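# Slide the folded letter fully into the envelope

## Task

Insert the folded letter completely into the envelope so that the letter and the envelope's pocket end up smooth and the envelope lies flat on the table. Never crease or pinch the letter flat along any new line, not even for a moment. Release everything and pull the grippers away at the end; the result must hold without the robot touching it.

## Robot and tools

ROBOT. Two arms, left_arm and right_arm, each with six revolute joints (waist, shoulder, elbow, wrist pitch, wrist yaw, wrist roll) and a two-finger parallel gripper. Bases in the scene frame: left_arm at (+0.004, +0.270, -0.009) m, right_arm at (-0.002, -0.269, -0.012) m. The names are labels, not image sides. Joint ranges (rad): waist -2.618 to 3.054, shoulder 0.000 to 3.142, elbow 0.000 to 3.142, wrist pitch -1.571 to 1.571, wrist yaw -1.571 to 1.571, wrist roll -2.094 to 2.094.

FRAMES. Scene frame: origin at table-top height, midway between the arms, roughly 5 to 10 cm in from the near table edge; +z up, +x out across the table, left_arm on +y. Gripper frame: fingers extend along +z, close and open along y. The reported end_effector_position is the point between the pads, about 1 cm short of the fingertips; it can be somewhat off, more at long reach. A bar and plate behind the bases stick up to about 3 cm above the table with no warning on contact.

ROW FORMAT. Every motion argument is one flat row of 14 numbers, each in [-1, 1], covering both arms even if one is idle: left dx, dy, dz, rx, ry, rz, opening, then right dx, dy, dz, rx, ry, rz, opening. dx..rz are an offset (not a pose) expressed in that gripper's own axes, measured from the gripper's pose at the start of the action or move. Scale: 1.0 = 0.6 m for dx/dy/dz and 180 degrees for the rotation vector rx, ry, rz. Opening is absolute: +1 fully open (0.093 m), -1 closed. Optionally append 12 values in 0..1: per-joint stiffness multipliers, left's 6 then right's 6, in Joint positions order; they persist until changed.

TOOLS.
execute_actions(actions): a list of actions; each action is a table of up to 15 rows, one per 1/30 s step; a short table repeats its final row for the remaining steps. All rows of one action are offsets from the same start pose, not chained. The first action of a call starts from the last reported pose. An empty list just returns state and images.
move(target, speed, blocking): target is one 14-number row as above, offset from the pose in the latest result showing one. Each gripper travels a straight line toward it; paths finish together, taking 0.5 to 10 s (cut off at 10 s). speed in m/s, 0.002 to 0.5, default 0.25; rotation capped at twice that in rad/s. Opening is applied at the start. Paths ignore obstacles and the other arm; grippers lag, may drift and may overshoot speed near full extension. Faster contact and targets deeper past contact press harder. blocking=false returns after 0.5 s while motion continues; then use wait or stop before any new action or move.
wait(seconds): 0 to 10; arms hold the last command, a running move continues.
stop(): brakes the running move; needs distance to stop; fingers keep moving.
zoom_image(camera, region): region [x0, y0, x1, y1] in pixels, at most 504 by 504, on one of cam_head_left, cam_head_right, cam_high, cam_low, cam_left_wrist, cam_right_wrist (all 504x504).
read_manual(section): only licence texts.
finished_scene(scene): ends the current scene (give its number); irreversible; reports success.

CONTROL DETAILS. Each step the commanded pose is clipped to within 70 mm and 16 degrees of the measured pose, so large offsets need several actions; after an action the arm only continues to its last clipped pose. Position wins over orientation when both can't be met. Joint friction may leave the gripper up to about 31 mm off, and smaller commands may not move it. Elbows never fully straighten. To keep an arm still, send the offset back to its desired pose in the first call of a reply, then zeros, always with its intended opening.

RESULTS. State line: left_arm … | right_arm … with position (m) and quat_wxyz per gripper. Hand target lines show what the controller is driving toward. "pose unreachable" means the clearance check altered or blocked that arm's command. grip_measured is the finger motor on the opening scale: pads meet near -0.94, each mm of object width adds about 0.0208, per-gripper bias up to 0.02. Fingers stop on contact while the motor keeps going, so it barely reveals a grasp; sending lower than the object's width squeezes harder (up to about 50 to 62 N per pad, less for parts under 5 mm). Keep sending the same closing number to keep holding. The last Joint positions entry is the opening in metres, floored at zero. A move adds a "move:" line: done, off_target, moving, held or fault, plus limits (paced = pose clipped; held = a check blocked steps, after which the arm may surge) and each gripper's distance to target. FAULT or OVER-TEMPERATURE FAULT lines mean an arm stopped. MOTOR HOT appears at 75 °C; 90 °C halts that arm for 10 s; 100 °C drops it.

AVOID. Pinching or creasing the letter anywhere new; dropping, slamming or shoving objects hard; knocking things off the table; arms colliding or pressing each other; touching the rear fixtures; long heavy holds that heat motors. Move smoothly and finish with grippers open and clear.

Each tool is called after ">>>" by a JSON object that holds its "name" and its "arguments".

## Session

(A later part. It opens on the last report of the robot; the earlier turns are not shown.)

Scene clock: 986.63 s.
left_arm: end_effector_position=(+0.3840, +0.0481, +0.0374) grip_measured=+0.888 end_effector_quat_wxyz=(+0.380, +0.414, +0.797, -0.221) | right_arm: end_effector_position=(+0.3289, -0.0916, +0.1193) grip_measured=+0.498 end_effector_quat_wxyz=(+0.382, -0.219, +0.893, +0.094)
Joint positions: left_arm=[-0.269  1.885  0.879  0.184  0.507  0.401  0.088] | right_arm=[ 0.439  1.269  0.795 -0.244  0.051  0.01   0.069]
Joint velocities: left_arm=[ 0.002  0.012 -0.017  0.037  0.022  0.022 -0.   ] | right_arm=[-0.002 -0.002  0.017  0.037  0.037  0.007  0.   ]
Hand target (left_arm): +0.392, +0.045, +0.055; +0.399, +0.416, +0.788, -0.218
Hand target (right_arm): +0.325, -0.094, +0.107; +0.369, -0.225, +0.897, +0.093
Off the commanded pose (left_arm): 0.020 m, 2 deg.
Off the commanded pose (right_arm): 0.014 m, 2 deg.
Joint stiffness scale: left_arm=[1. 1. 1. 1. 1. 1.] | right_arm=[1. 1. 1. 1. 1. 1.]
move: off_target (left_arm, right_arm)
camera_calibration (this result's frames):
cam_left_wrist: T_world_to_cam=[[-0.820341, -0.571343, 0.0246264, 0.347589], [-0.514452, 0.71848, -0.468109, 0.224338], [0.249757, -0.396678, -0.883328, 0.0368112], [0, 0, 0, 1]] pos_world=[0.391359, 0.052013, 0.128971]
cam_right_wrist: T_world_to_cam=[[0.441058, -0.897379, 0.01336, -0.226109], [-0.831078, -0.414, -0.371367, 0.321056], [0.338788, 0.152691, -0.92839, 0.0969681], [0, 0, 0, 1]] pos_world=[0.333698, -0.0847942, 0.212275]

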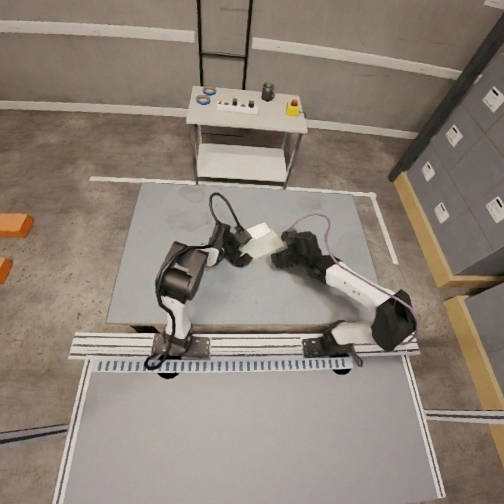

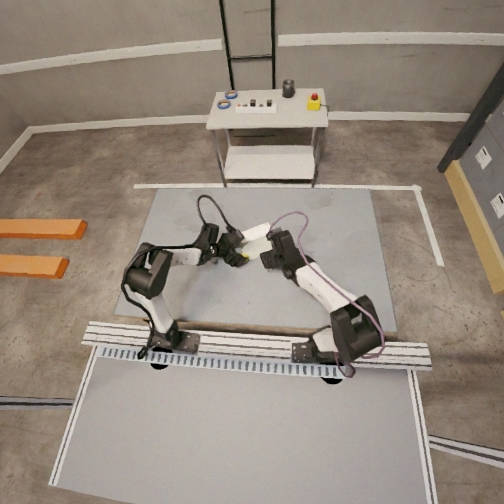

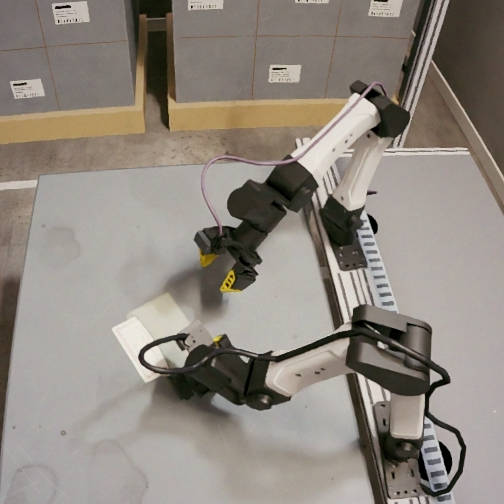

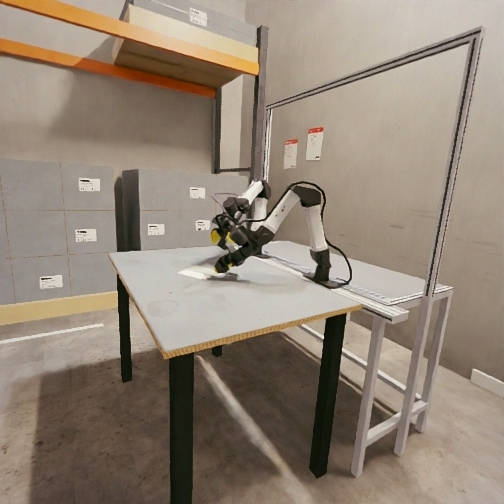

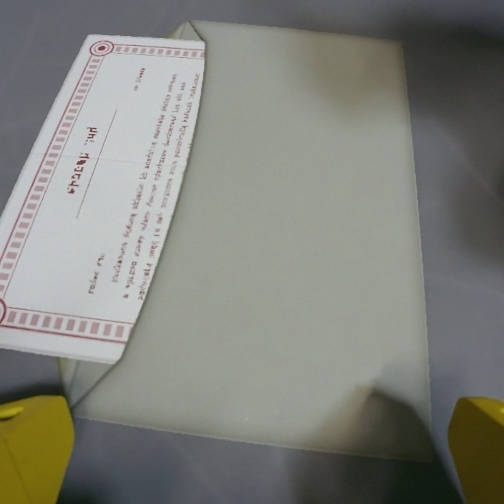

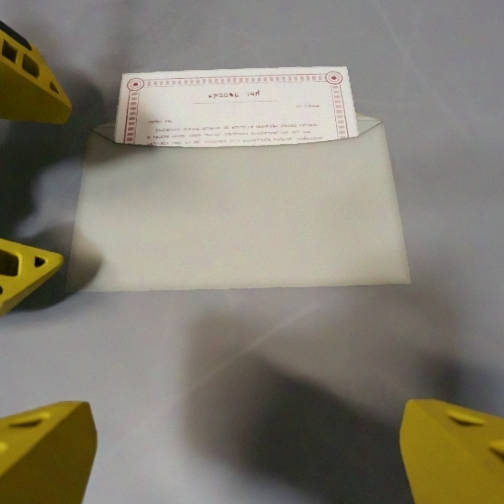

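>>> {"name": "move", "arguments": {"target": [-0.0817, 0.0908, 0.0788, 0.038, 0.001, 0.001, 0.89, 0.0067, 0.012, 0.1845, 0, -0.036, 0, 0.5], "speed": 0.15}}

Scene clock: 1006.60 s.
left_arm: end_effector_position=(+0.4599, +0.0214, +0.0446) grip_measured=+0.888 end_effector_quat_wxyz=(+0.349, +0.437, +0.786, -0.265) | right_arm: end_effector_position=(+0.3955, -0.0507, +0.0469) grip_measured=+0.498 end_effector_quat_wxyz=(+0.437, -0.210, +0.868, +0.109)
Joint positions: left_arm=[-0.234  2.172  1.374 -0.116  0.63   0.471  0.088] | right_arm=[0.439 1.706 0.773 0.339 0.051 0.01  0.069]
Joint velocities: left_arm=[ 0.017  0.002  0.012 -0.037 -0.007  0.037  0.   ] | right_arm=[-0.007 -0.007  0.007  0.037  0.037  0.037 -0.   ]
Hand target (left_arm): +0.467, +0.023, +0.048; +0.354, +0.437, +0.783, -0.267
Hand target (right_arm): +0.393, -0.051, +0.041; +0.432, -0.214, +0.870, +0.105
Off the commanded pose (left_arm): 0.007 m, 1 deg.
Off the commanded pose (right_arm): 0.007 m, 1 deg.
Joint stiffness scale: left_arm=[1. 1. 1. 1. 1. 1.] | right_arm=[1. 1. 1. 1. 1. 1.]
move: done
camera_calibration (this result's frames):
cam_left_wrist: T_world_to_cam=[[-0.865536, -0.49112, 0.0982281, 0.410262], [-0.477446, 0.749822, -0.458053, 0.267834], [0.151306, -0.44336, -0.883481, 0.059969], [0, 0, 0, 1]] pos_world=[0.473899, 0.027248, 0.135365]
cam_right_wrist: T_world_to_cam=[[0.436902, -0.899497, 0.00459997, -0.215844], [-0.786294, -0.384391, -0.48372, 0.35548], [0.436873, 0.207721, -0.875211, -0.0375631], [0, 0, 0, 1]] pos_world=[0.390225, -0.0497051, 0.14007]

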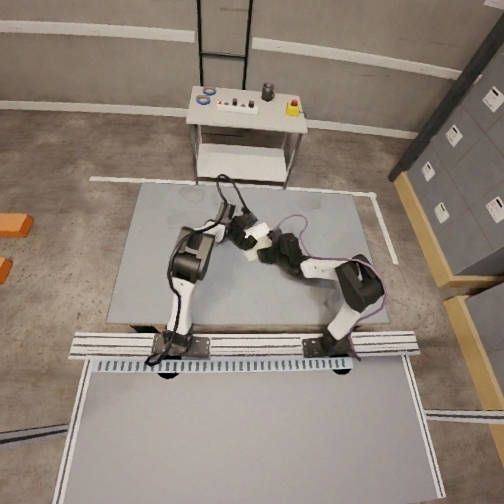

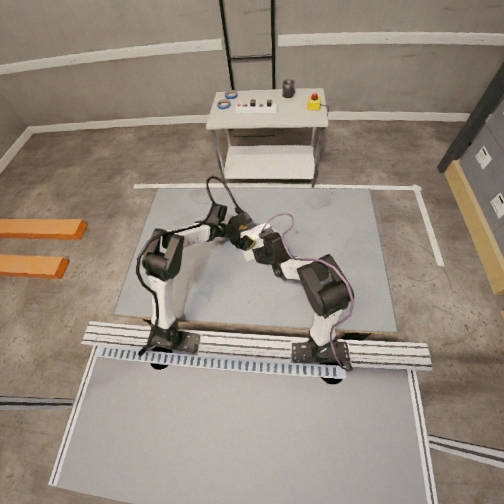

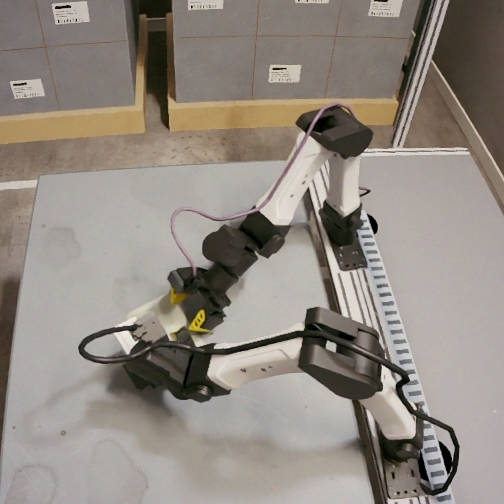

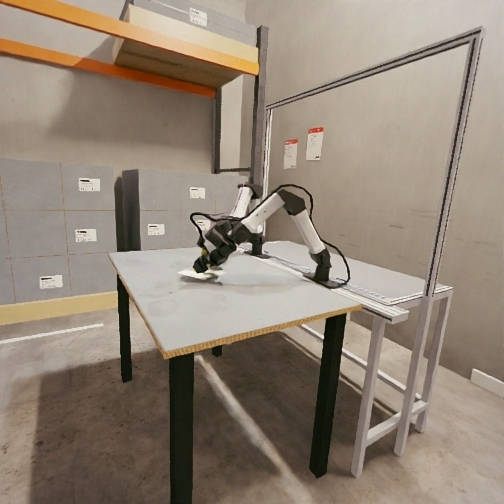

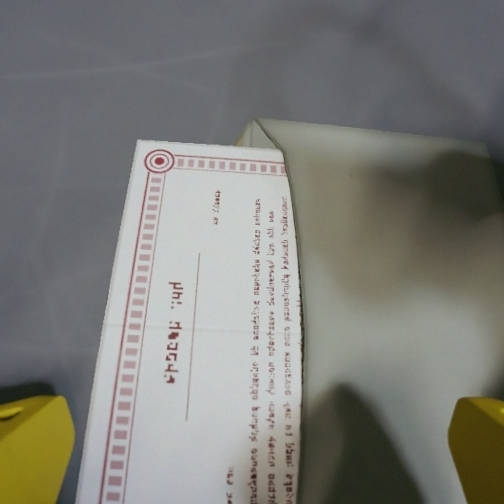

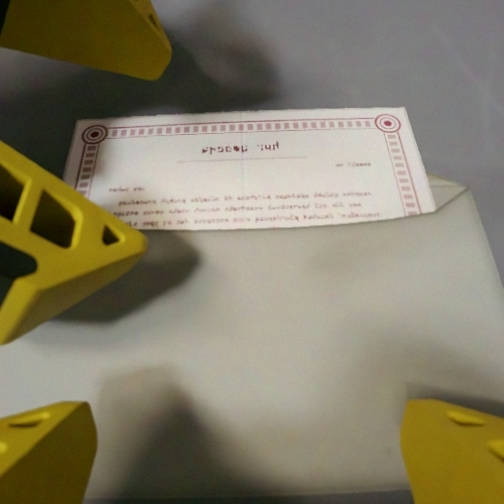

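>>> {"name": "move", "arguments": {"target": [0.0117, 0.0237, 0.0378, 0, 0, 0, 1.0, 0.063, 0, 0.0162, 0, 0.0404, 0, 0.5], "speed": 0.06}}

Scene clock: 1055.40 s.
left_arm: end_effector_position=(+0.4679, +0.0184, +0.0238) grip_measured=+1.000 end_effector_quat_wxyz=(+0.339, +0.436, +0.790, -0.268) | right_arm: end_effector_position=(+0.3854, -0.0557, +0.0208) grip_measured=+0.498 end_effector_quat_wxyz=(+0.396, -0.217, +0.887, +0.098)
Joint positions: left_arm=[-0.234  2.247  1.419 -0.11   0.633  0.472  0.093] | right_arm=[0.439 1.741 0.773 0.28  0.051 0.01  0.069]
Joint velocities: left_arm=[-0.002  0.012 -0.007 -0.051 -0.007  0.022  0.   ] | right_arm=[-0.002 -0.012  0.012 -0.007  0.022  0.11  -0.   ]
Hand target (left_arm): +0.477, +0.016, +0.024; +0.349, +0.437, +0.786, -0.265
Hand target (right_arm): +0.382, -0.057, +0.011; +0.381, -0.216, +0.894, +0.096
Off the commanded pose (left_arm): 0.009 m, 1 deg.
Off the commanded pose (right_arm): 0.011 m, 2 deg.
Joint stiffness scale: left_arm=[1. 1. 1. 1. 1. 1.] | right_arm=[1. 1. 1. 1. 1. 1.]
move: off_target (right_arm)
camera_calibration (this result's frames):
cam_left_wrist: T_world_to_cam=[[-0.864282, -0.489603, 0.115349, 0.416736], [-0.48598, 0.75361, -0.442601, 0.26786], [0.129771, -0.438589, -0.889269, 0.0491362], [0, 0, 0, 1]] pos_world=[0.483975, 0.0237238, 0.114181]
cam_right_wrist: T_world_to_cam=[[0.439955, -0.897949, 0.0112716, -0.217033], [-0.821257, -0.407394, -0.399458, 0.343367], [0.363285, 0.166487, -0.916682, -0.028011], [0, 0, 0, 1]] pos_world=[0.387653, -0.0503356, 0.11393]

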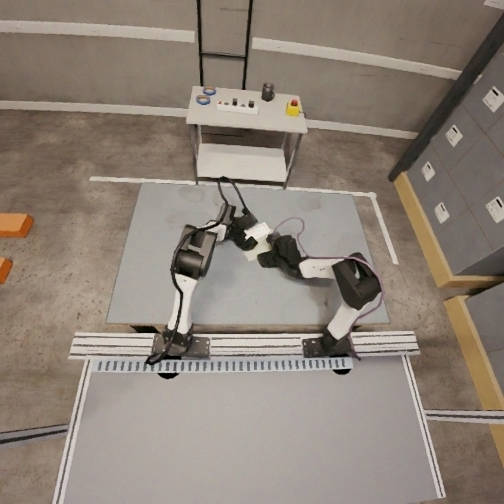

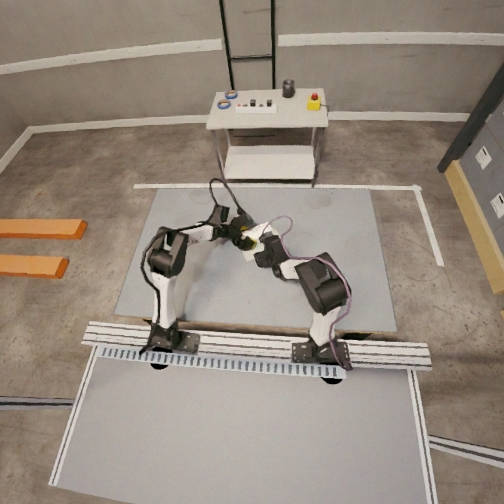

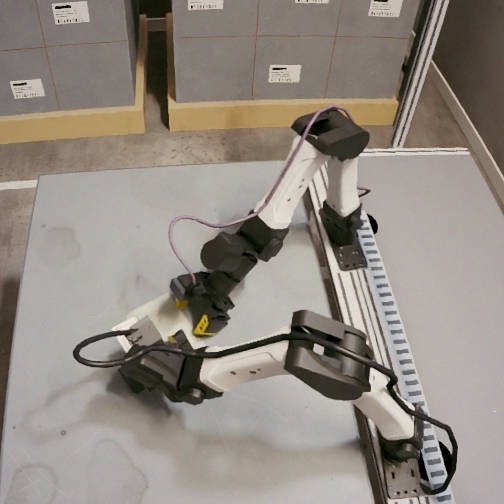

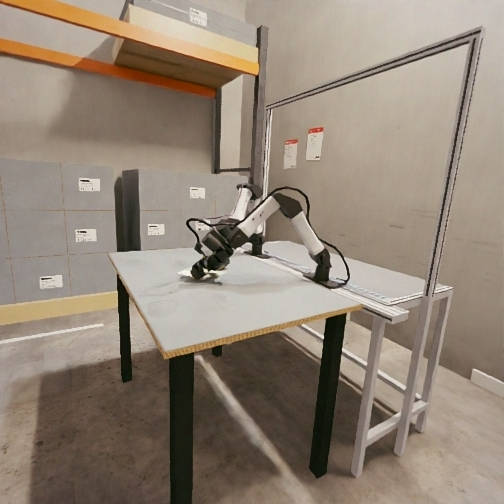

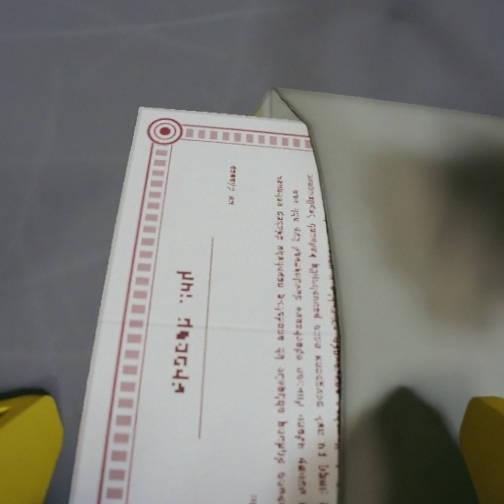

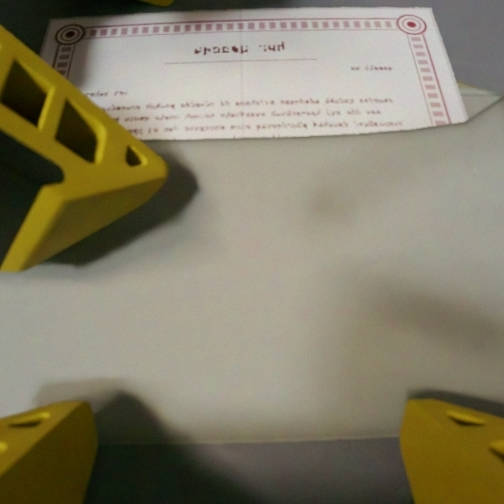

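>>> {"name": "execute_actions", "arguments": {"actions": [[[0.0014,0.0027,0,-0.0031,0.0016,0,1,-0.006,0,0,0,-0.005,0,0.5],[0.0028,0.0055,0,-0.0062,0.0032,0,1,-0.012,0,-0.0002,0,-0.0095,0,0.5],[0.0042,0.0082,0,-0.0094,0.0048,0,1,-0.018,0,-0.0004,0,-0.014,0,0.5],[0.0056,0.011,0,-0.0125,0.0064,0,1,-0.023,0,-0.0006,0,-0.018,0,0.5],[0.007,0.0137,0,-0.0156,0.008,0,1,-0.0262,0,-0.0008,0,-0.0207,0,0.5],[0.007,0.0137,0,-0.0156,0.008,0,1,-0.0262,0,-0.0008,0,-0.0207,0,0.5],[0.007,0.0137,0,-0.0156,0.008,0,1,-0.0223,0,0.0017,0,-0.0187,0,0.5],[0.007,0.0137,0,-0.0156,0.008,0,1,-0.0184,0,0.0042,0,-0.0166,0,0.5],[0.007,0.0137,0,-0.0156,0.008,0,1,-0.0145,0,0.0067,0,-0.0146,0,0.5],[0.007,0.0137,0,-0.0156,0.008,0,1,-0.0106,0,0.0092,0,-0.0125,0,0.5],[0.007,0.0137,0,-0.0156,0.008,0,1,-0.0066,0,0.0117,0,-0.0105,0,0.5],[0.007,0.0137,0,-0.0156,0.008,0,1,-0.0027,0,0.0142,0,-0.0084,0,0.5],[0.007,0.0137,0,-0.0156,0.008,0,1,0.0012,0,0.0167,0,-0.0064,0,0.5]]]}}

Scene clock: 1078.97 s.
left_arm: end_effector_position=(+0.4685, +0.0191, +0.0233) grip_measured=+1.000 end_effector_quat_wxyz=(+0.339, +0.435, +0.791, -0.265) | right_arm: end_effector_position=(+0.3924, -0.0517, +0.0237) grip_measured=+0.498 end_effector_quat_wxyz=(+0.414, -0.214, +0.879, +0.103)
Joint positions: left_arm=[-0.234  2.247  1.419 -0.11   0.627  0.473  0.093] | right_arm=[0.439 1.761 0.773 0.342 0.051 0.01  0.069]
Joint velocities: left_arm=[-0.002 -0.007 -0.012 -0.081 -0.066  0.007  0.   ] | right_arm=[-0.007  0.164  0.012 -0.022 -0.022 -0.037 -0.   ]
Hand target (left_arm): +0.473, +0.025, +0.020; +0.339, +0.431, +0.800, -0.243
Hand target (right_arm): +0.391, -0.053, +0.014; +0.405, -0.216, +0.883, +0.100
Off the commanded pose (left_arm): 0.008 m, 3 deg.
Off the commanded pose (right_arm): 0.010 m, 1 deg.
Joint stiffness scale: left_arm=[1. 1. 1. 1. 1. 1.] | right_arm=[1. 1. 1. 1. 1. 1.]
camera_calibration (this result's frames):
cam_left_wrist: T_world_to_cam=[[-0.862824, -0.492985, 0.111806, 0.417058], [-0.487785, 0.753913, -0.440092, 0.268246], [0.132667, -0.434259, -0.890965, 0.0475442], [0, 0, 0, 1]] pos_world=[0.484386, 0.0240154, 0.113784]
cam_right_wrist: T_world_to_cam=[[0.438541, -0.898672, 0.00836727, -0.215999], [-0.806683, -0.397722, -0.437126, 0.347668], [0.396161, 0.184948, -0.899361, -0.040937], [0, 0, 0, 1]] pos_world=[0.391401, -0.0482662, 0.116965]

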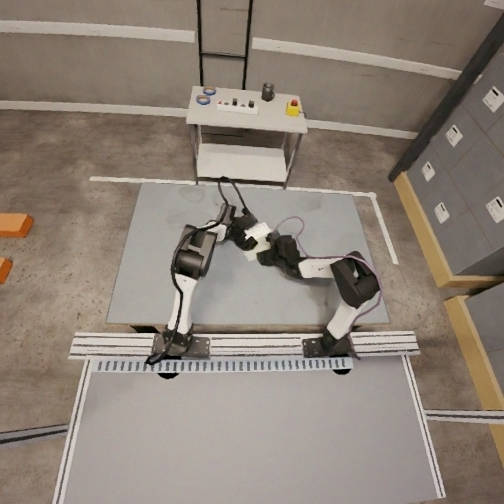

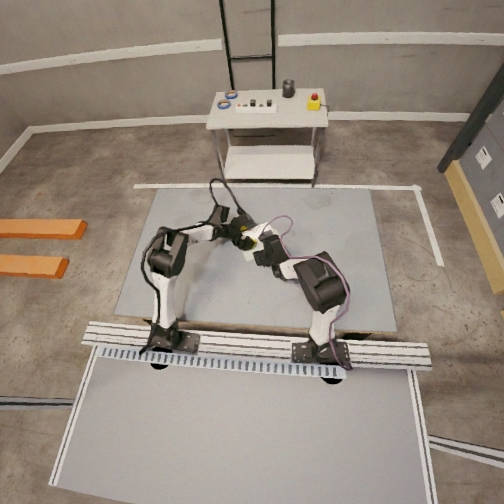

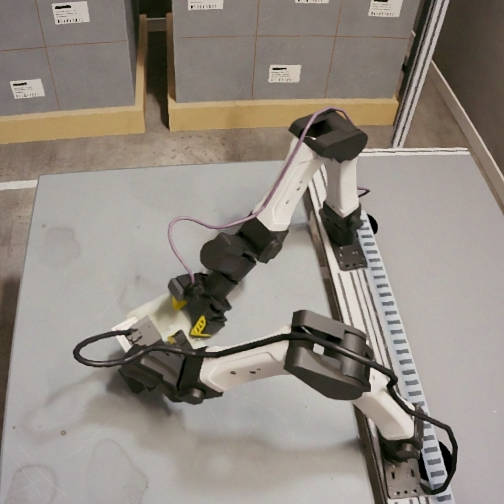

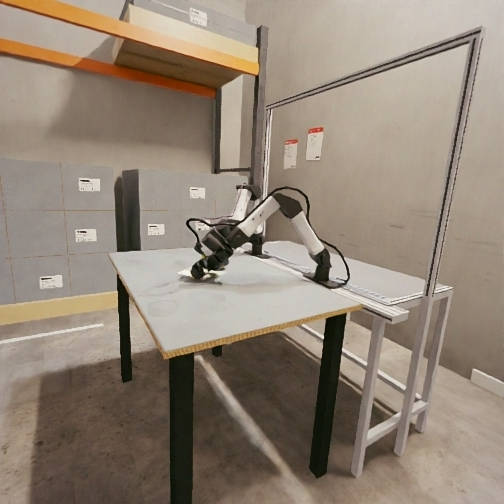

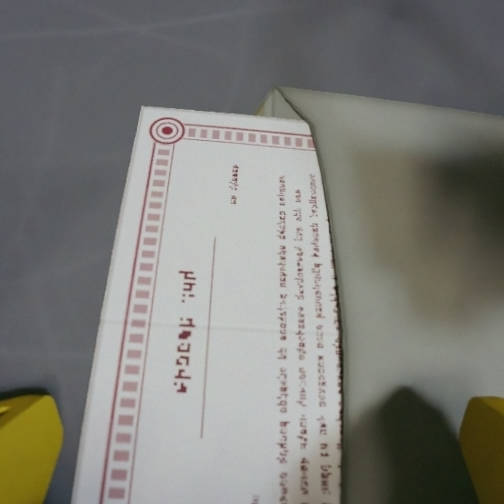

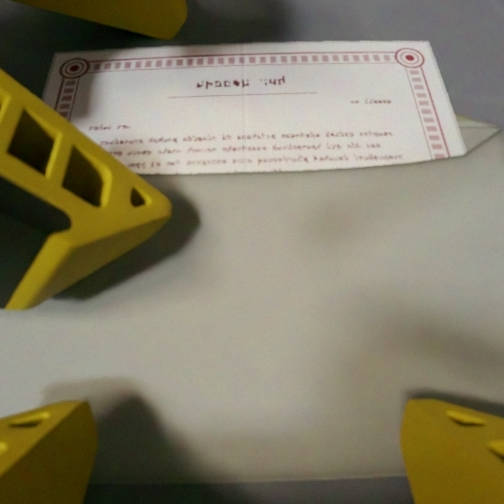

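>>> {"name": "execute_actions", "arguments": {"actions": []}}

Scene clock: 1082.13 s.
left_arm: end_effector_position=(+0.4685, +0.0191, +0.0233) grip_measured=+1.000 end_effector_quat_wxyz=(+0.339, +0.435, +0.791, -0.265) | right_arm: end_effector_position=(+0.3919, -0.0519, +0.0200) grip_measured=+0.498 end_effector_quat_wxyz=(+0.410, -0.215, +0.881, +0.102)
Joint positions: left_arm=[-0.234  2.247  1.419 -0.11   0.627  0.473  0.093] | right_arm=[0.439 1.77  0.773 0.342 0.051 0.01  0.069]
Joint velocities: left_arm=[ 0.002  0.012  0.007  0.051 -0.051  0.037  0.   ] | right_arm=[-0.007 -0.002 -0.007 -0.125  0.022  0.007 -0.001]
Hand target (left_arm): +0.473, +0.025, +0.020; +0.339, +0.431, +0.800, -0.243
Hand target (right_arm): +0.391, -0.053, +0.014; +0.405, -0.216, +0.883, +0.100
Off the commanded pose (left_arm): 0.008 m, 3 deg.
Off the commanded pose (right_arm): 0.006 m, 1 deg.
Joint stiffness scale: left_arm=[1. 1. 1. 1. 1. 1.] | right_arm=[1. 1. 1. 1. 1. 1.]
camera_calibration (this result's frames):
cam_left_wrist: T_world_to_cam=[[-0.862824, -0.492985, 0.111806, 0.417058], [-0.487785, 0.753913, -0.440092, 0.268246], [0.132667, -0.434259, -0.890965, 0.0475442], [0, 0, 0, 1]] pos_world=[0.484386, 0.0240154, 0.113784]
cam_right_wrist: T_world_to_cam=[[0.438818, -0.898531, 0.00895874, -0.216017], [-0.809735, -0.399736, -0.429582, 0.346426], [0.389574, 0.181254, -0.902983, -0.0415806], [0, 0, 0, 1]] pos_world=[0.391504, -0.0480828, 0.113207]

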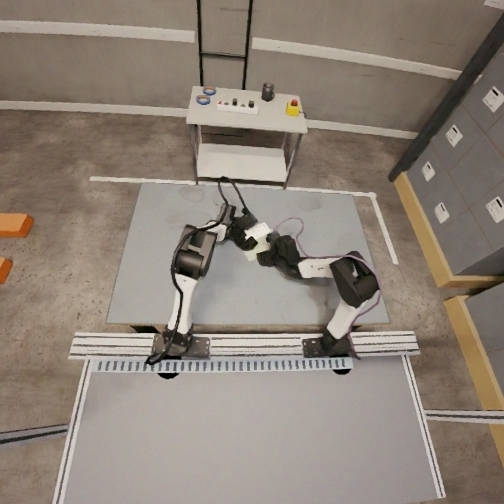

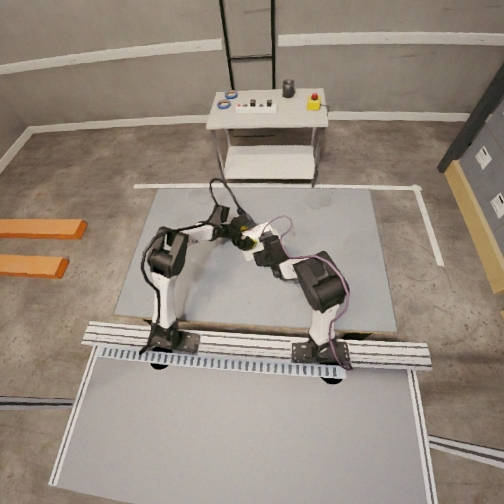

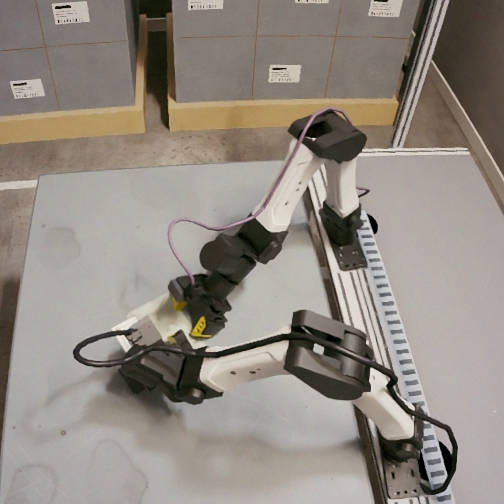

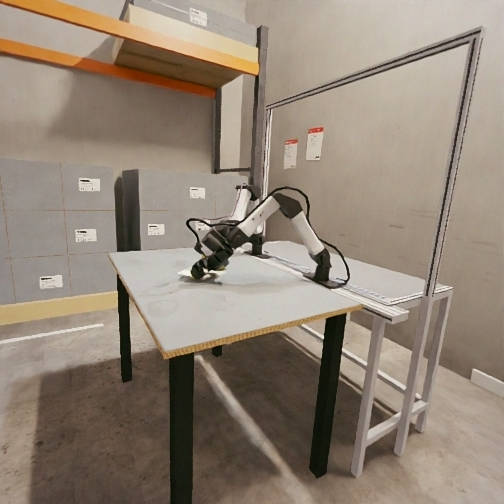

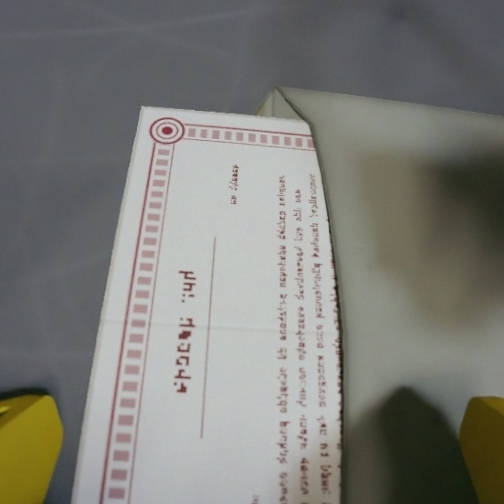

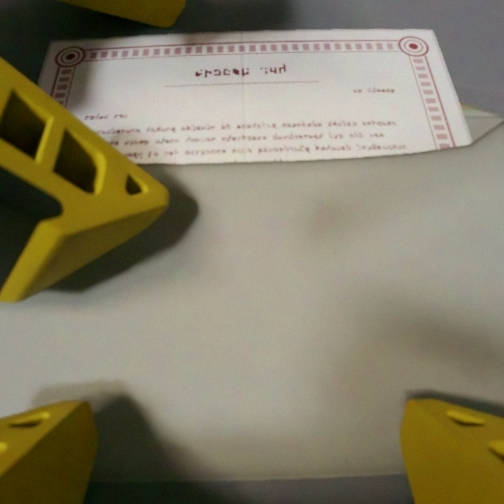

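>>> {"name": "execute_actions", "arguments": {"actions": [[[0.003,-0.0015,0,0.001,0.002,-0.002,1,0.007,0,0,0,0.006,0,0.5],[0.006,-0.003,0,0.002,0.004,-0.004,1,0.014,0,-0.0003,0,0.011,0,0.5],[0.009,-0.0045,0,0.0035,0.007,-0.0055,1,0.021,0,-0.0006,0,0.017,0,0.5],[0.0125,-0.0064,0,0.0047,0.0092,-0.0075,1,0.028,0,-0.001,0,0.022,0,0.5],[0.0125,-0.0064,0,0.0047,0.0092,-0.0075,1,0.0363,0,-0.0016,0,0.0286,0,0.5]],[[0.0125,-0.0064,0,0.0047,0.0092,-0.0075,0.97,0.0363,0,-0.0016,0,0.0286,0,0.5],[0.0125,-0.0064,0,0.0047,0.0092,-0.0075,0.95,0.0363,0,-0.0016,0,0.0286,0,0.5],[0.0125,-0.0064,0,0.0047,0.0092,-0.0075,0.93,0.0363,0,-0.0016,0,0.0286,0,0.5],[0.0125,-0.0064,0,0.0047,0.0092,-0.0075,0.91,0.0363,0,-0.0016,0,0.0286,0,0.5],[0.0125,-0.0064,0,0.0047,0.0092,-0.0075,0.89,0.0363,0,-0.0016,0,0.0286,0,0.5],[0.0125,-0.0064,0,0.0047,0.0092,-0.0075,0.87,0.0363,0,-0.0016,0,0.0286,0,0.5],[0.0125,-0.0064,0,0.0047,0.0092,-0.0075,0.85,0.0363,0,-0.0016,0,0.0286,0,0.5],[0.0125,-0.0064,0,0.0047,0.0092,-0.0075,0.83,0.0363,0,-0.0016,0,0.0286,0,0.5],[0.0125,-0.0064,0,0.0047,0.0092,-0.0075,0.81,0.0363,0,-0.0016,0,0.0286,0,0.5],[0.0125,-0.0064,0,0.0047,0.0092,-0.0075,0.79,0.0363,0,-0.0016,0,0.0286,0,0.5],[0.0125,-0.0064,0,0.0047,0.0092,-0.0075,0.77,0.0363,0,-0.0016,0,0.0286,0,0.5],[0.0125,-0.0064,0,0.0047,0.0092,-0.0075,0.75,0.0363,0,-0.0016,0,0.0286,0,0.5],[0.0125,-0.0064,0,0.0047,0.0092,-0.0075,0.73,0.0363,0,-0.0016,0,0.0286,0,0.5],[0.0125,-0.0064,0,0.0047,0.0092,-0.0075,0.71,0.0363,0,-0.0016,0,0.0286,0,0.5],[0.0125,-0.0064,0,0.0047,0.0092,-0.0075,0.70,0.0363,0,-0.0016,0,0.0286,0,0.5]]]}}

Scene clock: 1100.00 s.
left_arm: end_effector_position=(+0.4674, +0.0189, +0.0230) grip_measured=+0.708 end_effector_quat_wxyz=(+0.336, +0.435, +0.791, -0.267) | right_arm: end_effector_position=(+0.3885, -0.0537, +0.0156) grip_measured=+0.498 end_effector_quat_wxyz=(+0.400, -0.216, +0.885, +0.099)
Joint positions: left_arm=[-0.234  2.247  1.419 -0.115  0.631  0.473  0.079] | right_arm=[0.439 1.77  0.773 0.318 0.051 0.01  0.069]
Joint velocities: left_arm=[-0.002 -0.017 -0.012  0.037 -0.007 -0.066 -0.01 ] | right_arm=[-0.002  0.012  0.002  0.007 -0.051 -0.037 -0.   ]
Hand target (left_arm): +0.462, +0.021, +0.018; +0.321, +0.432, +0.798, -0.270
Hand target (right_arm): +0.375, -0.060, +0.001; +0.361, -0.220, +0.902, +0.090
Off the commanded pose (left_arm): 0.008 m, 2 deg.
Off the commanded pose (right_arm): 0.022 m, 5 deg.
Joint stiffness scale: left_arm=[1. 1. 1. 1. 1. 1.] | right_arm=[1. 1. 1. 1. 1. 1.]
camera_calibration (this result's frames):
cam_left_wrist: T_world_to_cam=[[-0.8634, -0.490811, 0.116811, 0.41618], [-0.48829, 0.754667, -0.438236, 0.267812], [0.126938, -0.435411, -0.891238, 0.0499982], [0, 0, 0, 1]] pos_world=[0.483753, 0.0239262, 0.113311]
cam_right_wrist: T_world_to_cam=[[0.439635, -0.898114, 0.0106378, -0.216441], [-0.818166, -0.40533, -0.407814, 0.343742], [0.370575, 0.170586, -0.913003, -0.0369731], [0, 0, 0, 1]] pos_world=[0.390094, -0.0487523, 0.108729]

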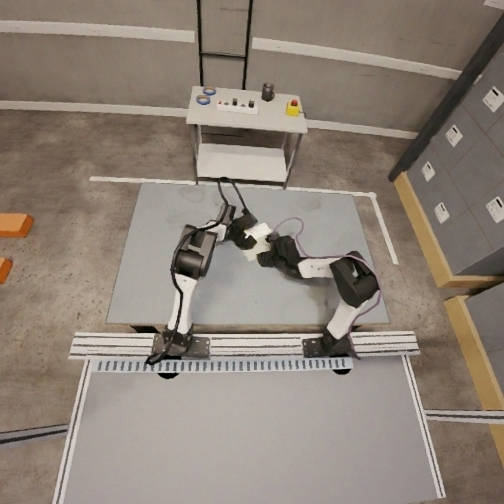

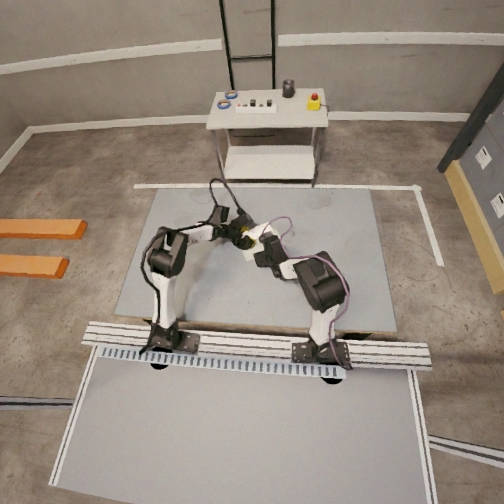

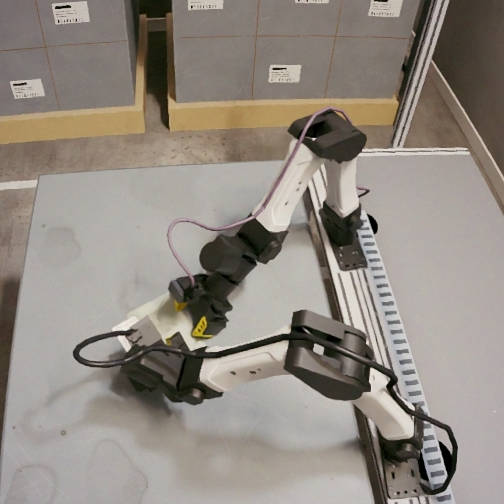

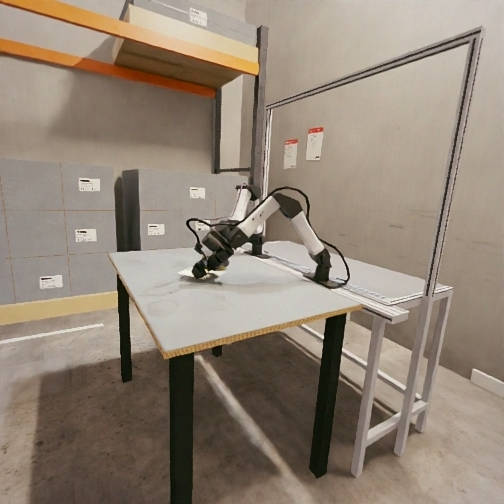

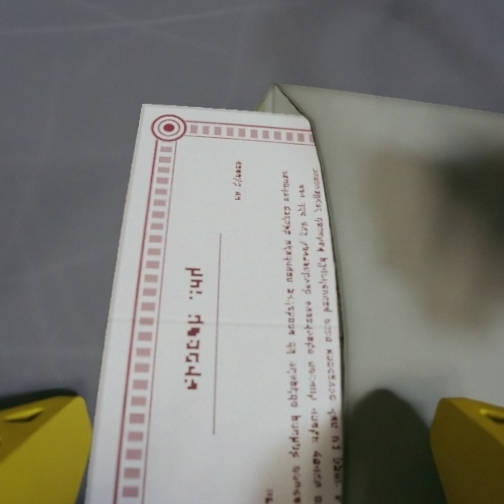

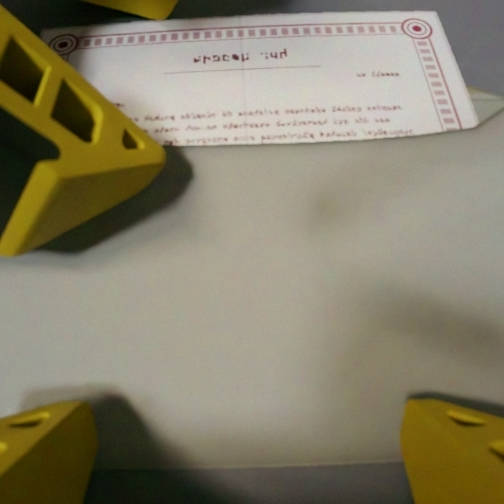

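>>> {"name": "execute_actions", "arguments": {"actions": [[[0.0125,-0.0064,0,0.0047,0.0092,-0.0075,0.69,0.03,0,-0.0012,0,0.024,0,0.5],[0.0125,-0.0064,0,0.0047,0.0092,-0.0075,0.67,0.03,0,-0.0012,0,0.024,0,0.5],[0.0125,-0.0064,0,0.0047,0.0092,-0.0075,0.65,0.03,0,-0.0012,0,0.024,0,0.5],[0.0125,-0.0064,0,0.0047,0.0092,-0.0075,0.63,0.03,0,-0.0012,0,0.024,0,0.5],[0.0125,-0.0064,0,0.0047,0.0092,-0.0075,0.61,0.03,0,-0.0012,0,0.024,0,0.5],[0.0125,-0.0064,0,0.0047,0.0092,-0.0075,0.59,0.03,0,-0.0012,0,0.024,0,0.5],[0.0125,-0.0064,0,0.0047,0.0092,-0.0075,0.57,0.03,0,-0.0012,0,0.024,0,0.5],[0.0125,-0.0064,0,0.0047,0.0092,-0.0075,0.55,0.03,0,-0.0012,0,0.024,0,0.5],[0.0125,-0.0064,0,0.0047,0.0092,-0.0075,0.53,0.03,0,-0.0012,0,0.024,0,0.5],[0.0125,-0.0064,0,0.0047,0.0092,-0.0075,0.51,0.03,0,-0.0012,0,0.024,0,0.5],[0.0125,-0.0064,0,0.0047,0.0092,-0.0075,0.49,0.03,0,-0.0012,0,0.024,0,0.5],[0.0125,-0.0064,0,0.0047,0.0092,-0.0075,0.47,0.03,0,-0.0012,0,0.024,0,0.5],[0.0125,-0.0064,0,0.0047,0.0092,-0.0075,0.45,0.03,0,-0.0012,0,0.024,0,0.5]]]}}

Scene clock: 1113.37 s.
left_arm: end_effector_position=(+0.4666, +0.0192, +0.0223) grip_measured=+0.453 end_effector_quat_wxyz=(+0.334, +0.435, +0.792, -0.268) | right_arm: end_effector_position=(+0.3885, -0.0537, +0.0156) grip_measured=+0.498 end_effector_quat_wxyz=(+0.400, -0.216, +0.885, +0.099)
Joint positions: left_arm=[-0.234  2.247  1.419 -0.12   0.631  0.473  0.067] | right_arm=[0.439 1.77  0.773 0.318 0.051 0.01  0.069]
Joint velocities: left_arm=[ 0.012  0.007 -0.007 -0.007  0.051 -0.037 -0.001] | right_arm=[-0.002 -0.012  0.002 -0.066 -0.037 -0.007 -0.001]
Hand target (left_arm): +0.461, +0.021, +0.018; +0.319, +0.432, +0.799, -0.271
Hand target (right_arm): +0.377, -0.059, +0.003; +0.367, -0.219, +0.899, +0.091
Off the commanded pose (left_arm): 0.007 m, 2 deg.
Off the commanded pose (right_arm): 0.018 m, 4 deg.
Joint stiffness scale: left_arm=[1. 1. 1. 1. 1. 1.] | right_arm=[1. 1. 1. 1. 1. 1.]
camera_calibration (this result's frames):
cam_left_wrist: T_world_to_cam=[[-0.862846, -0.490978, 0.120154, 0.415373], [-0.490344, 0.755328, -0.43479, 0.267832], [0.122717, -0.434074, -0.89248, 0.0516001], [0, 0, 0, 1]] pos_world=[0.483401, 0.0240362, 0.112594]
cam_right_wrist: T_world_to_cam=[[0.439635, -0.898114, 0.0106378, -0.216441], [-0.818166, -0.40533, -0.407814, 0.343742], [0.370575, 0.170586, -0.913003, -0.0369731], [0, 0, 0, 1]] pos_world=[0.390094, -0.0487523, 0.108729]

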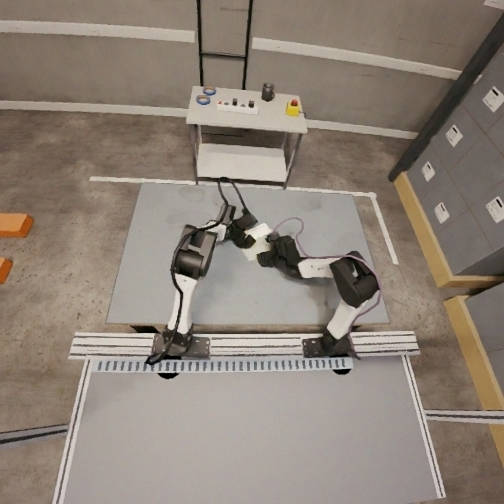

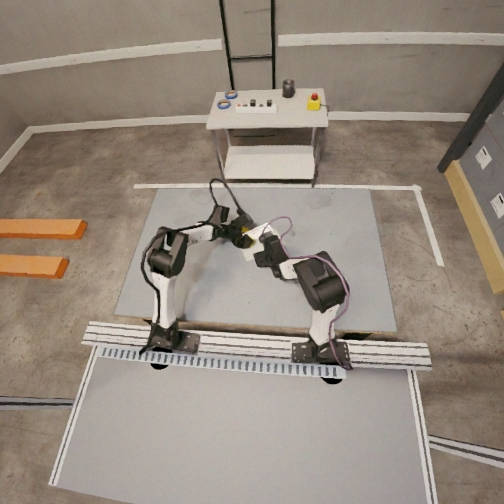

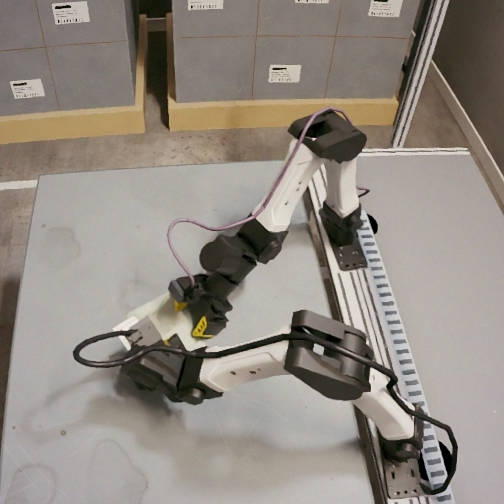

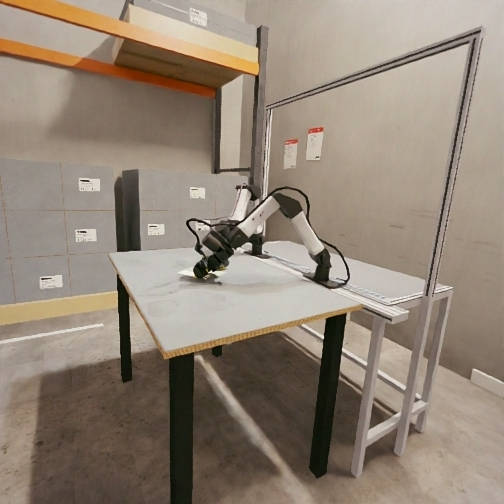

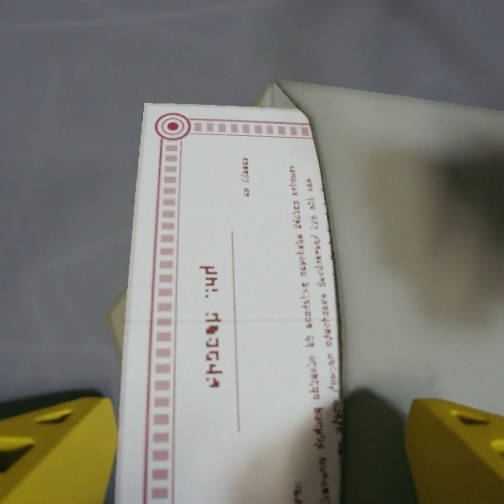

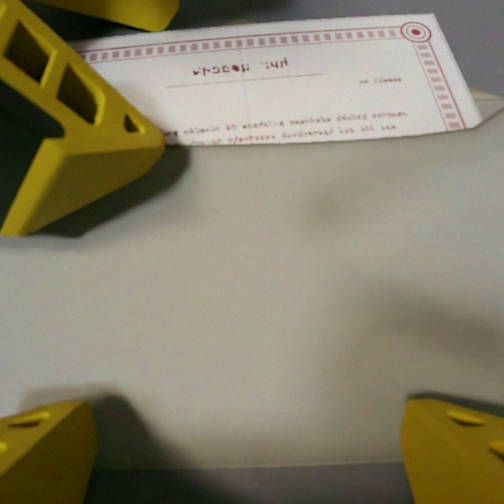

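>>> {"name": "execute_actions", "arguments": {"actions": [[[0.006,-0.003,0,0.002,0.004,-0.004,0.5,0.03,0,-0.0012,0,0.024,0,0.5],[0,0,0,0,0,0,0.55,0.03,0,-0.0012,0,0.024,0,0.5],[-0.004,0.002,0,-0.0015,-0.003,0.0025,0.55,0.03,0,-0.0012,0,0.024,0,0.5],[-0.008,0.004,0,-0.003,-0.006,0.005,0.55,0.03,0,-0.0012,0,0.024,0,0.5],[-0.012,0.006,0,-0.0045,-0.009,0.0075,0.55,0.03,0,-0.0012,0,0.024,0,0.5],[-0.016,0.008,0,-0.006,-0.012,0.01,0.55,0.03,0,-0.0012,0,0.024,0,0.5],[-0.019,0.01,0,-0.0072,-0.014,0.0115,0.55,0.03,0,-0.0012,0,0.024,0,0.5],[-0.0218,0.0112,-0.0008,-0.0082,-0.016,0.0131,0.55,0.03,0,-0.0012,0,0.024,0,0.5]]]}}

Scene clock: 1143.67 s.
left_arm: end_effector_position=(+0.4718, +0.0167, +0.0278) grip_measured=+0.547 end_effector_quat_wxyz=(+0.351, +0.438, +0.783, -0.267) | right_arm: end_effector_position=(+0.3885, -0.0537, +0.0156) grip_measured=+0.498 end_effector_quat_wxyz=(+0.400, -0.216, +0.885, +0.099)
Joint positions: left_arm=[-0.234  2.247  1.419 -0.082  0.637  0.473  0.071] | right_arm=[0.439 1.77  0.773 0.318 0.051 0.01  0.069]
Joint velocities: left_arm=[ 0.012 -0.007 -0.002 -0.007  0.007  0.037 -0.001] | right_arm=[ 0.002  0.007 -0.022  0.007  0.022 -0.022  0.001]
Hand target (left_arm): +0.477, +0.016, +0.032; +0.365, +0.441, +0.778, -0.261
Hand target (right_arm): +0.377, -0.059, +0.003; +0.367, -0.219, +0.899, +0.091
Off the commanded pose (left_arm): 0.007 m, 2 deg.
Off the commanded pose (right_arm): 0.018 m, 4 deg.
Joint stiffness scale: left_arm=[1. 1. 1. 1. 1. 1.] | right_arm=[1. 1. 1. 1. 1. 1.]
camera_calibration (this result's frames):
cam_left_wrist: T_world_to_cam=[[-0.86846, -0.485975, 0.0980043, 0.421174], [-0.471975, 0.749986, -0.463422, 0.2669], [0.15171, -0.44872, -0.880701, 0.0409983], [0, 0, 0, 1]] pos_world=[0.485523, 0.0229055, 0.118518]
cam_right_wrist: T_world_to_cam=[[0.439635, -0.898114, 0.0106378, -0.216441], [-0.818166, -0.40533, -0.407814, 0.343742], [0.370575, 0.170586, -0.913003, -0.0369731], [0, 0, 0, 1]] pos_world=[0.390094, -0.0487523, 0.108729]

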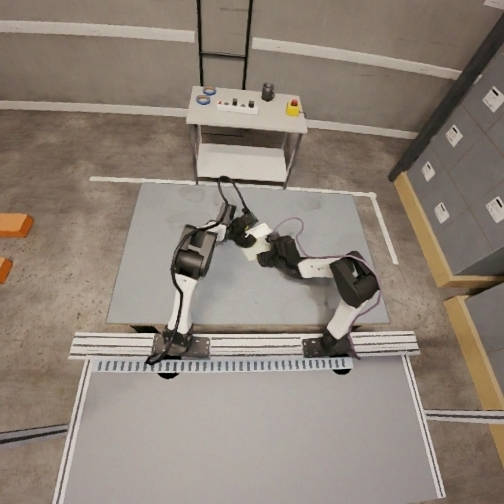

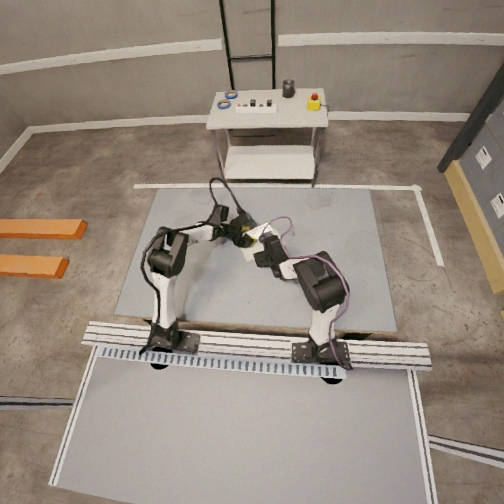

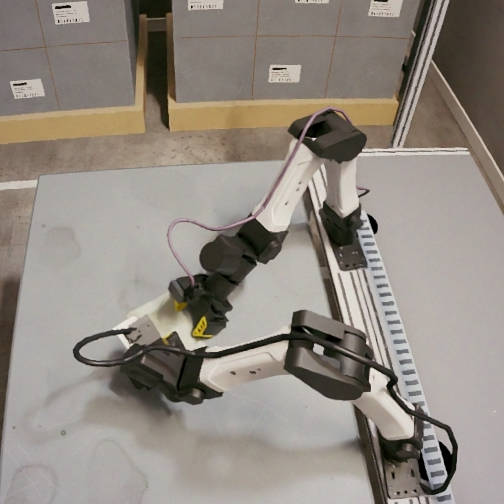

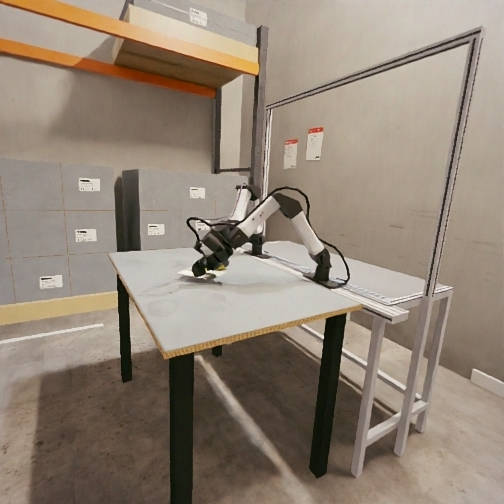

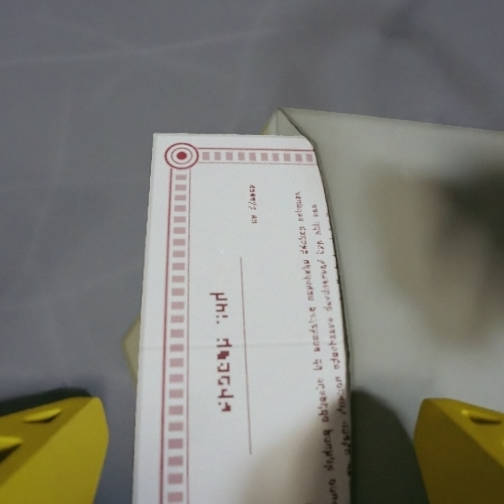

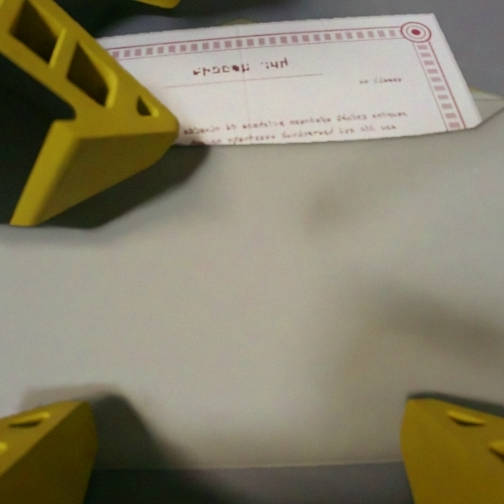

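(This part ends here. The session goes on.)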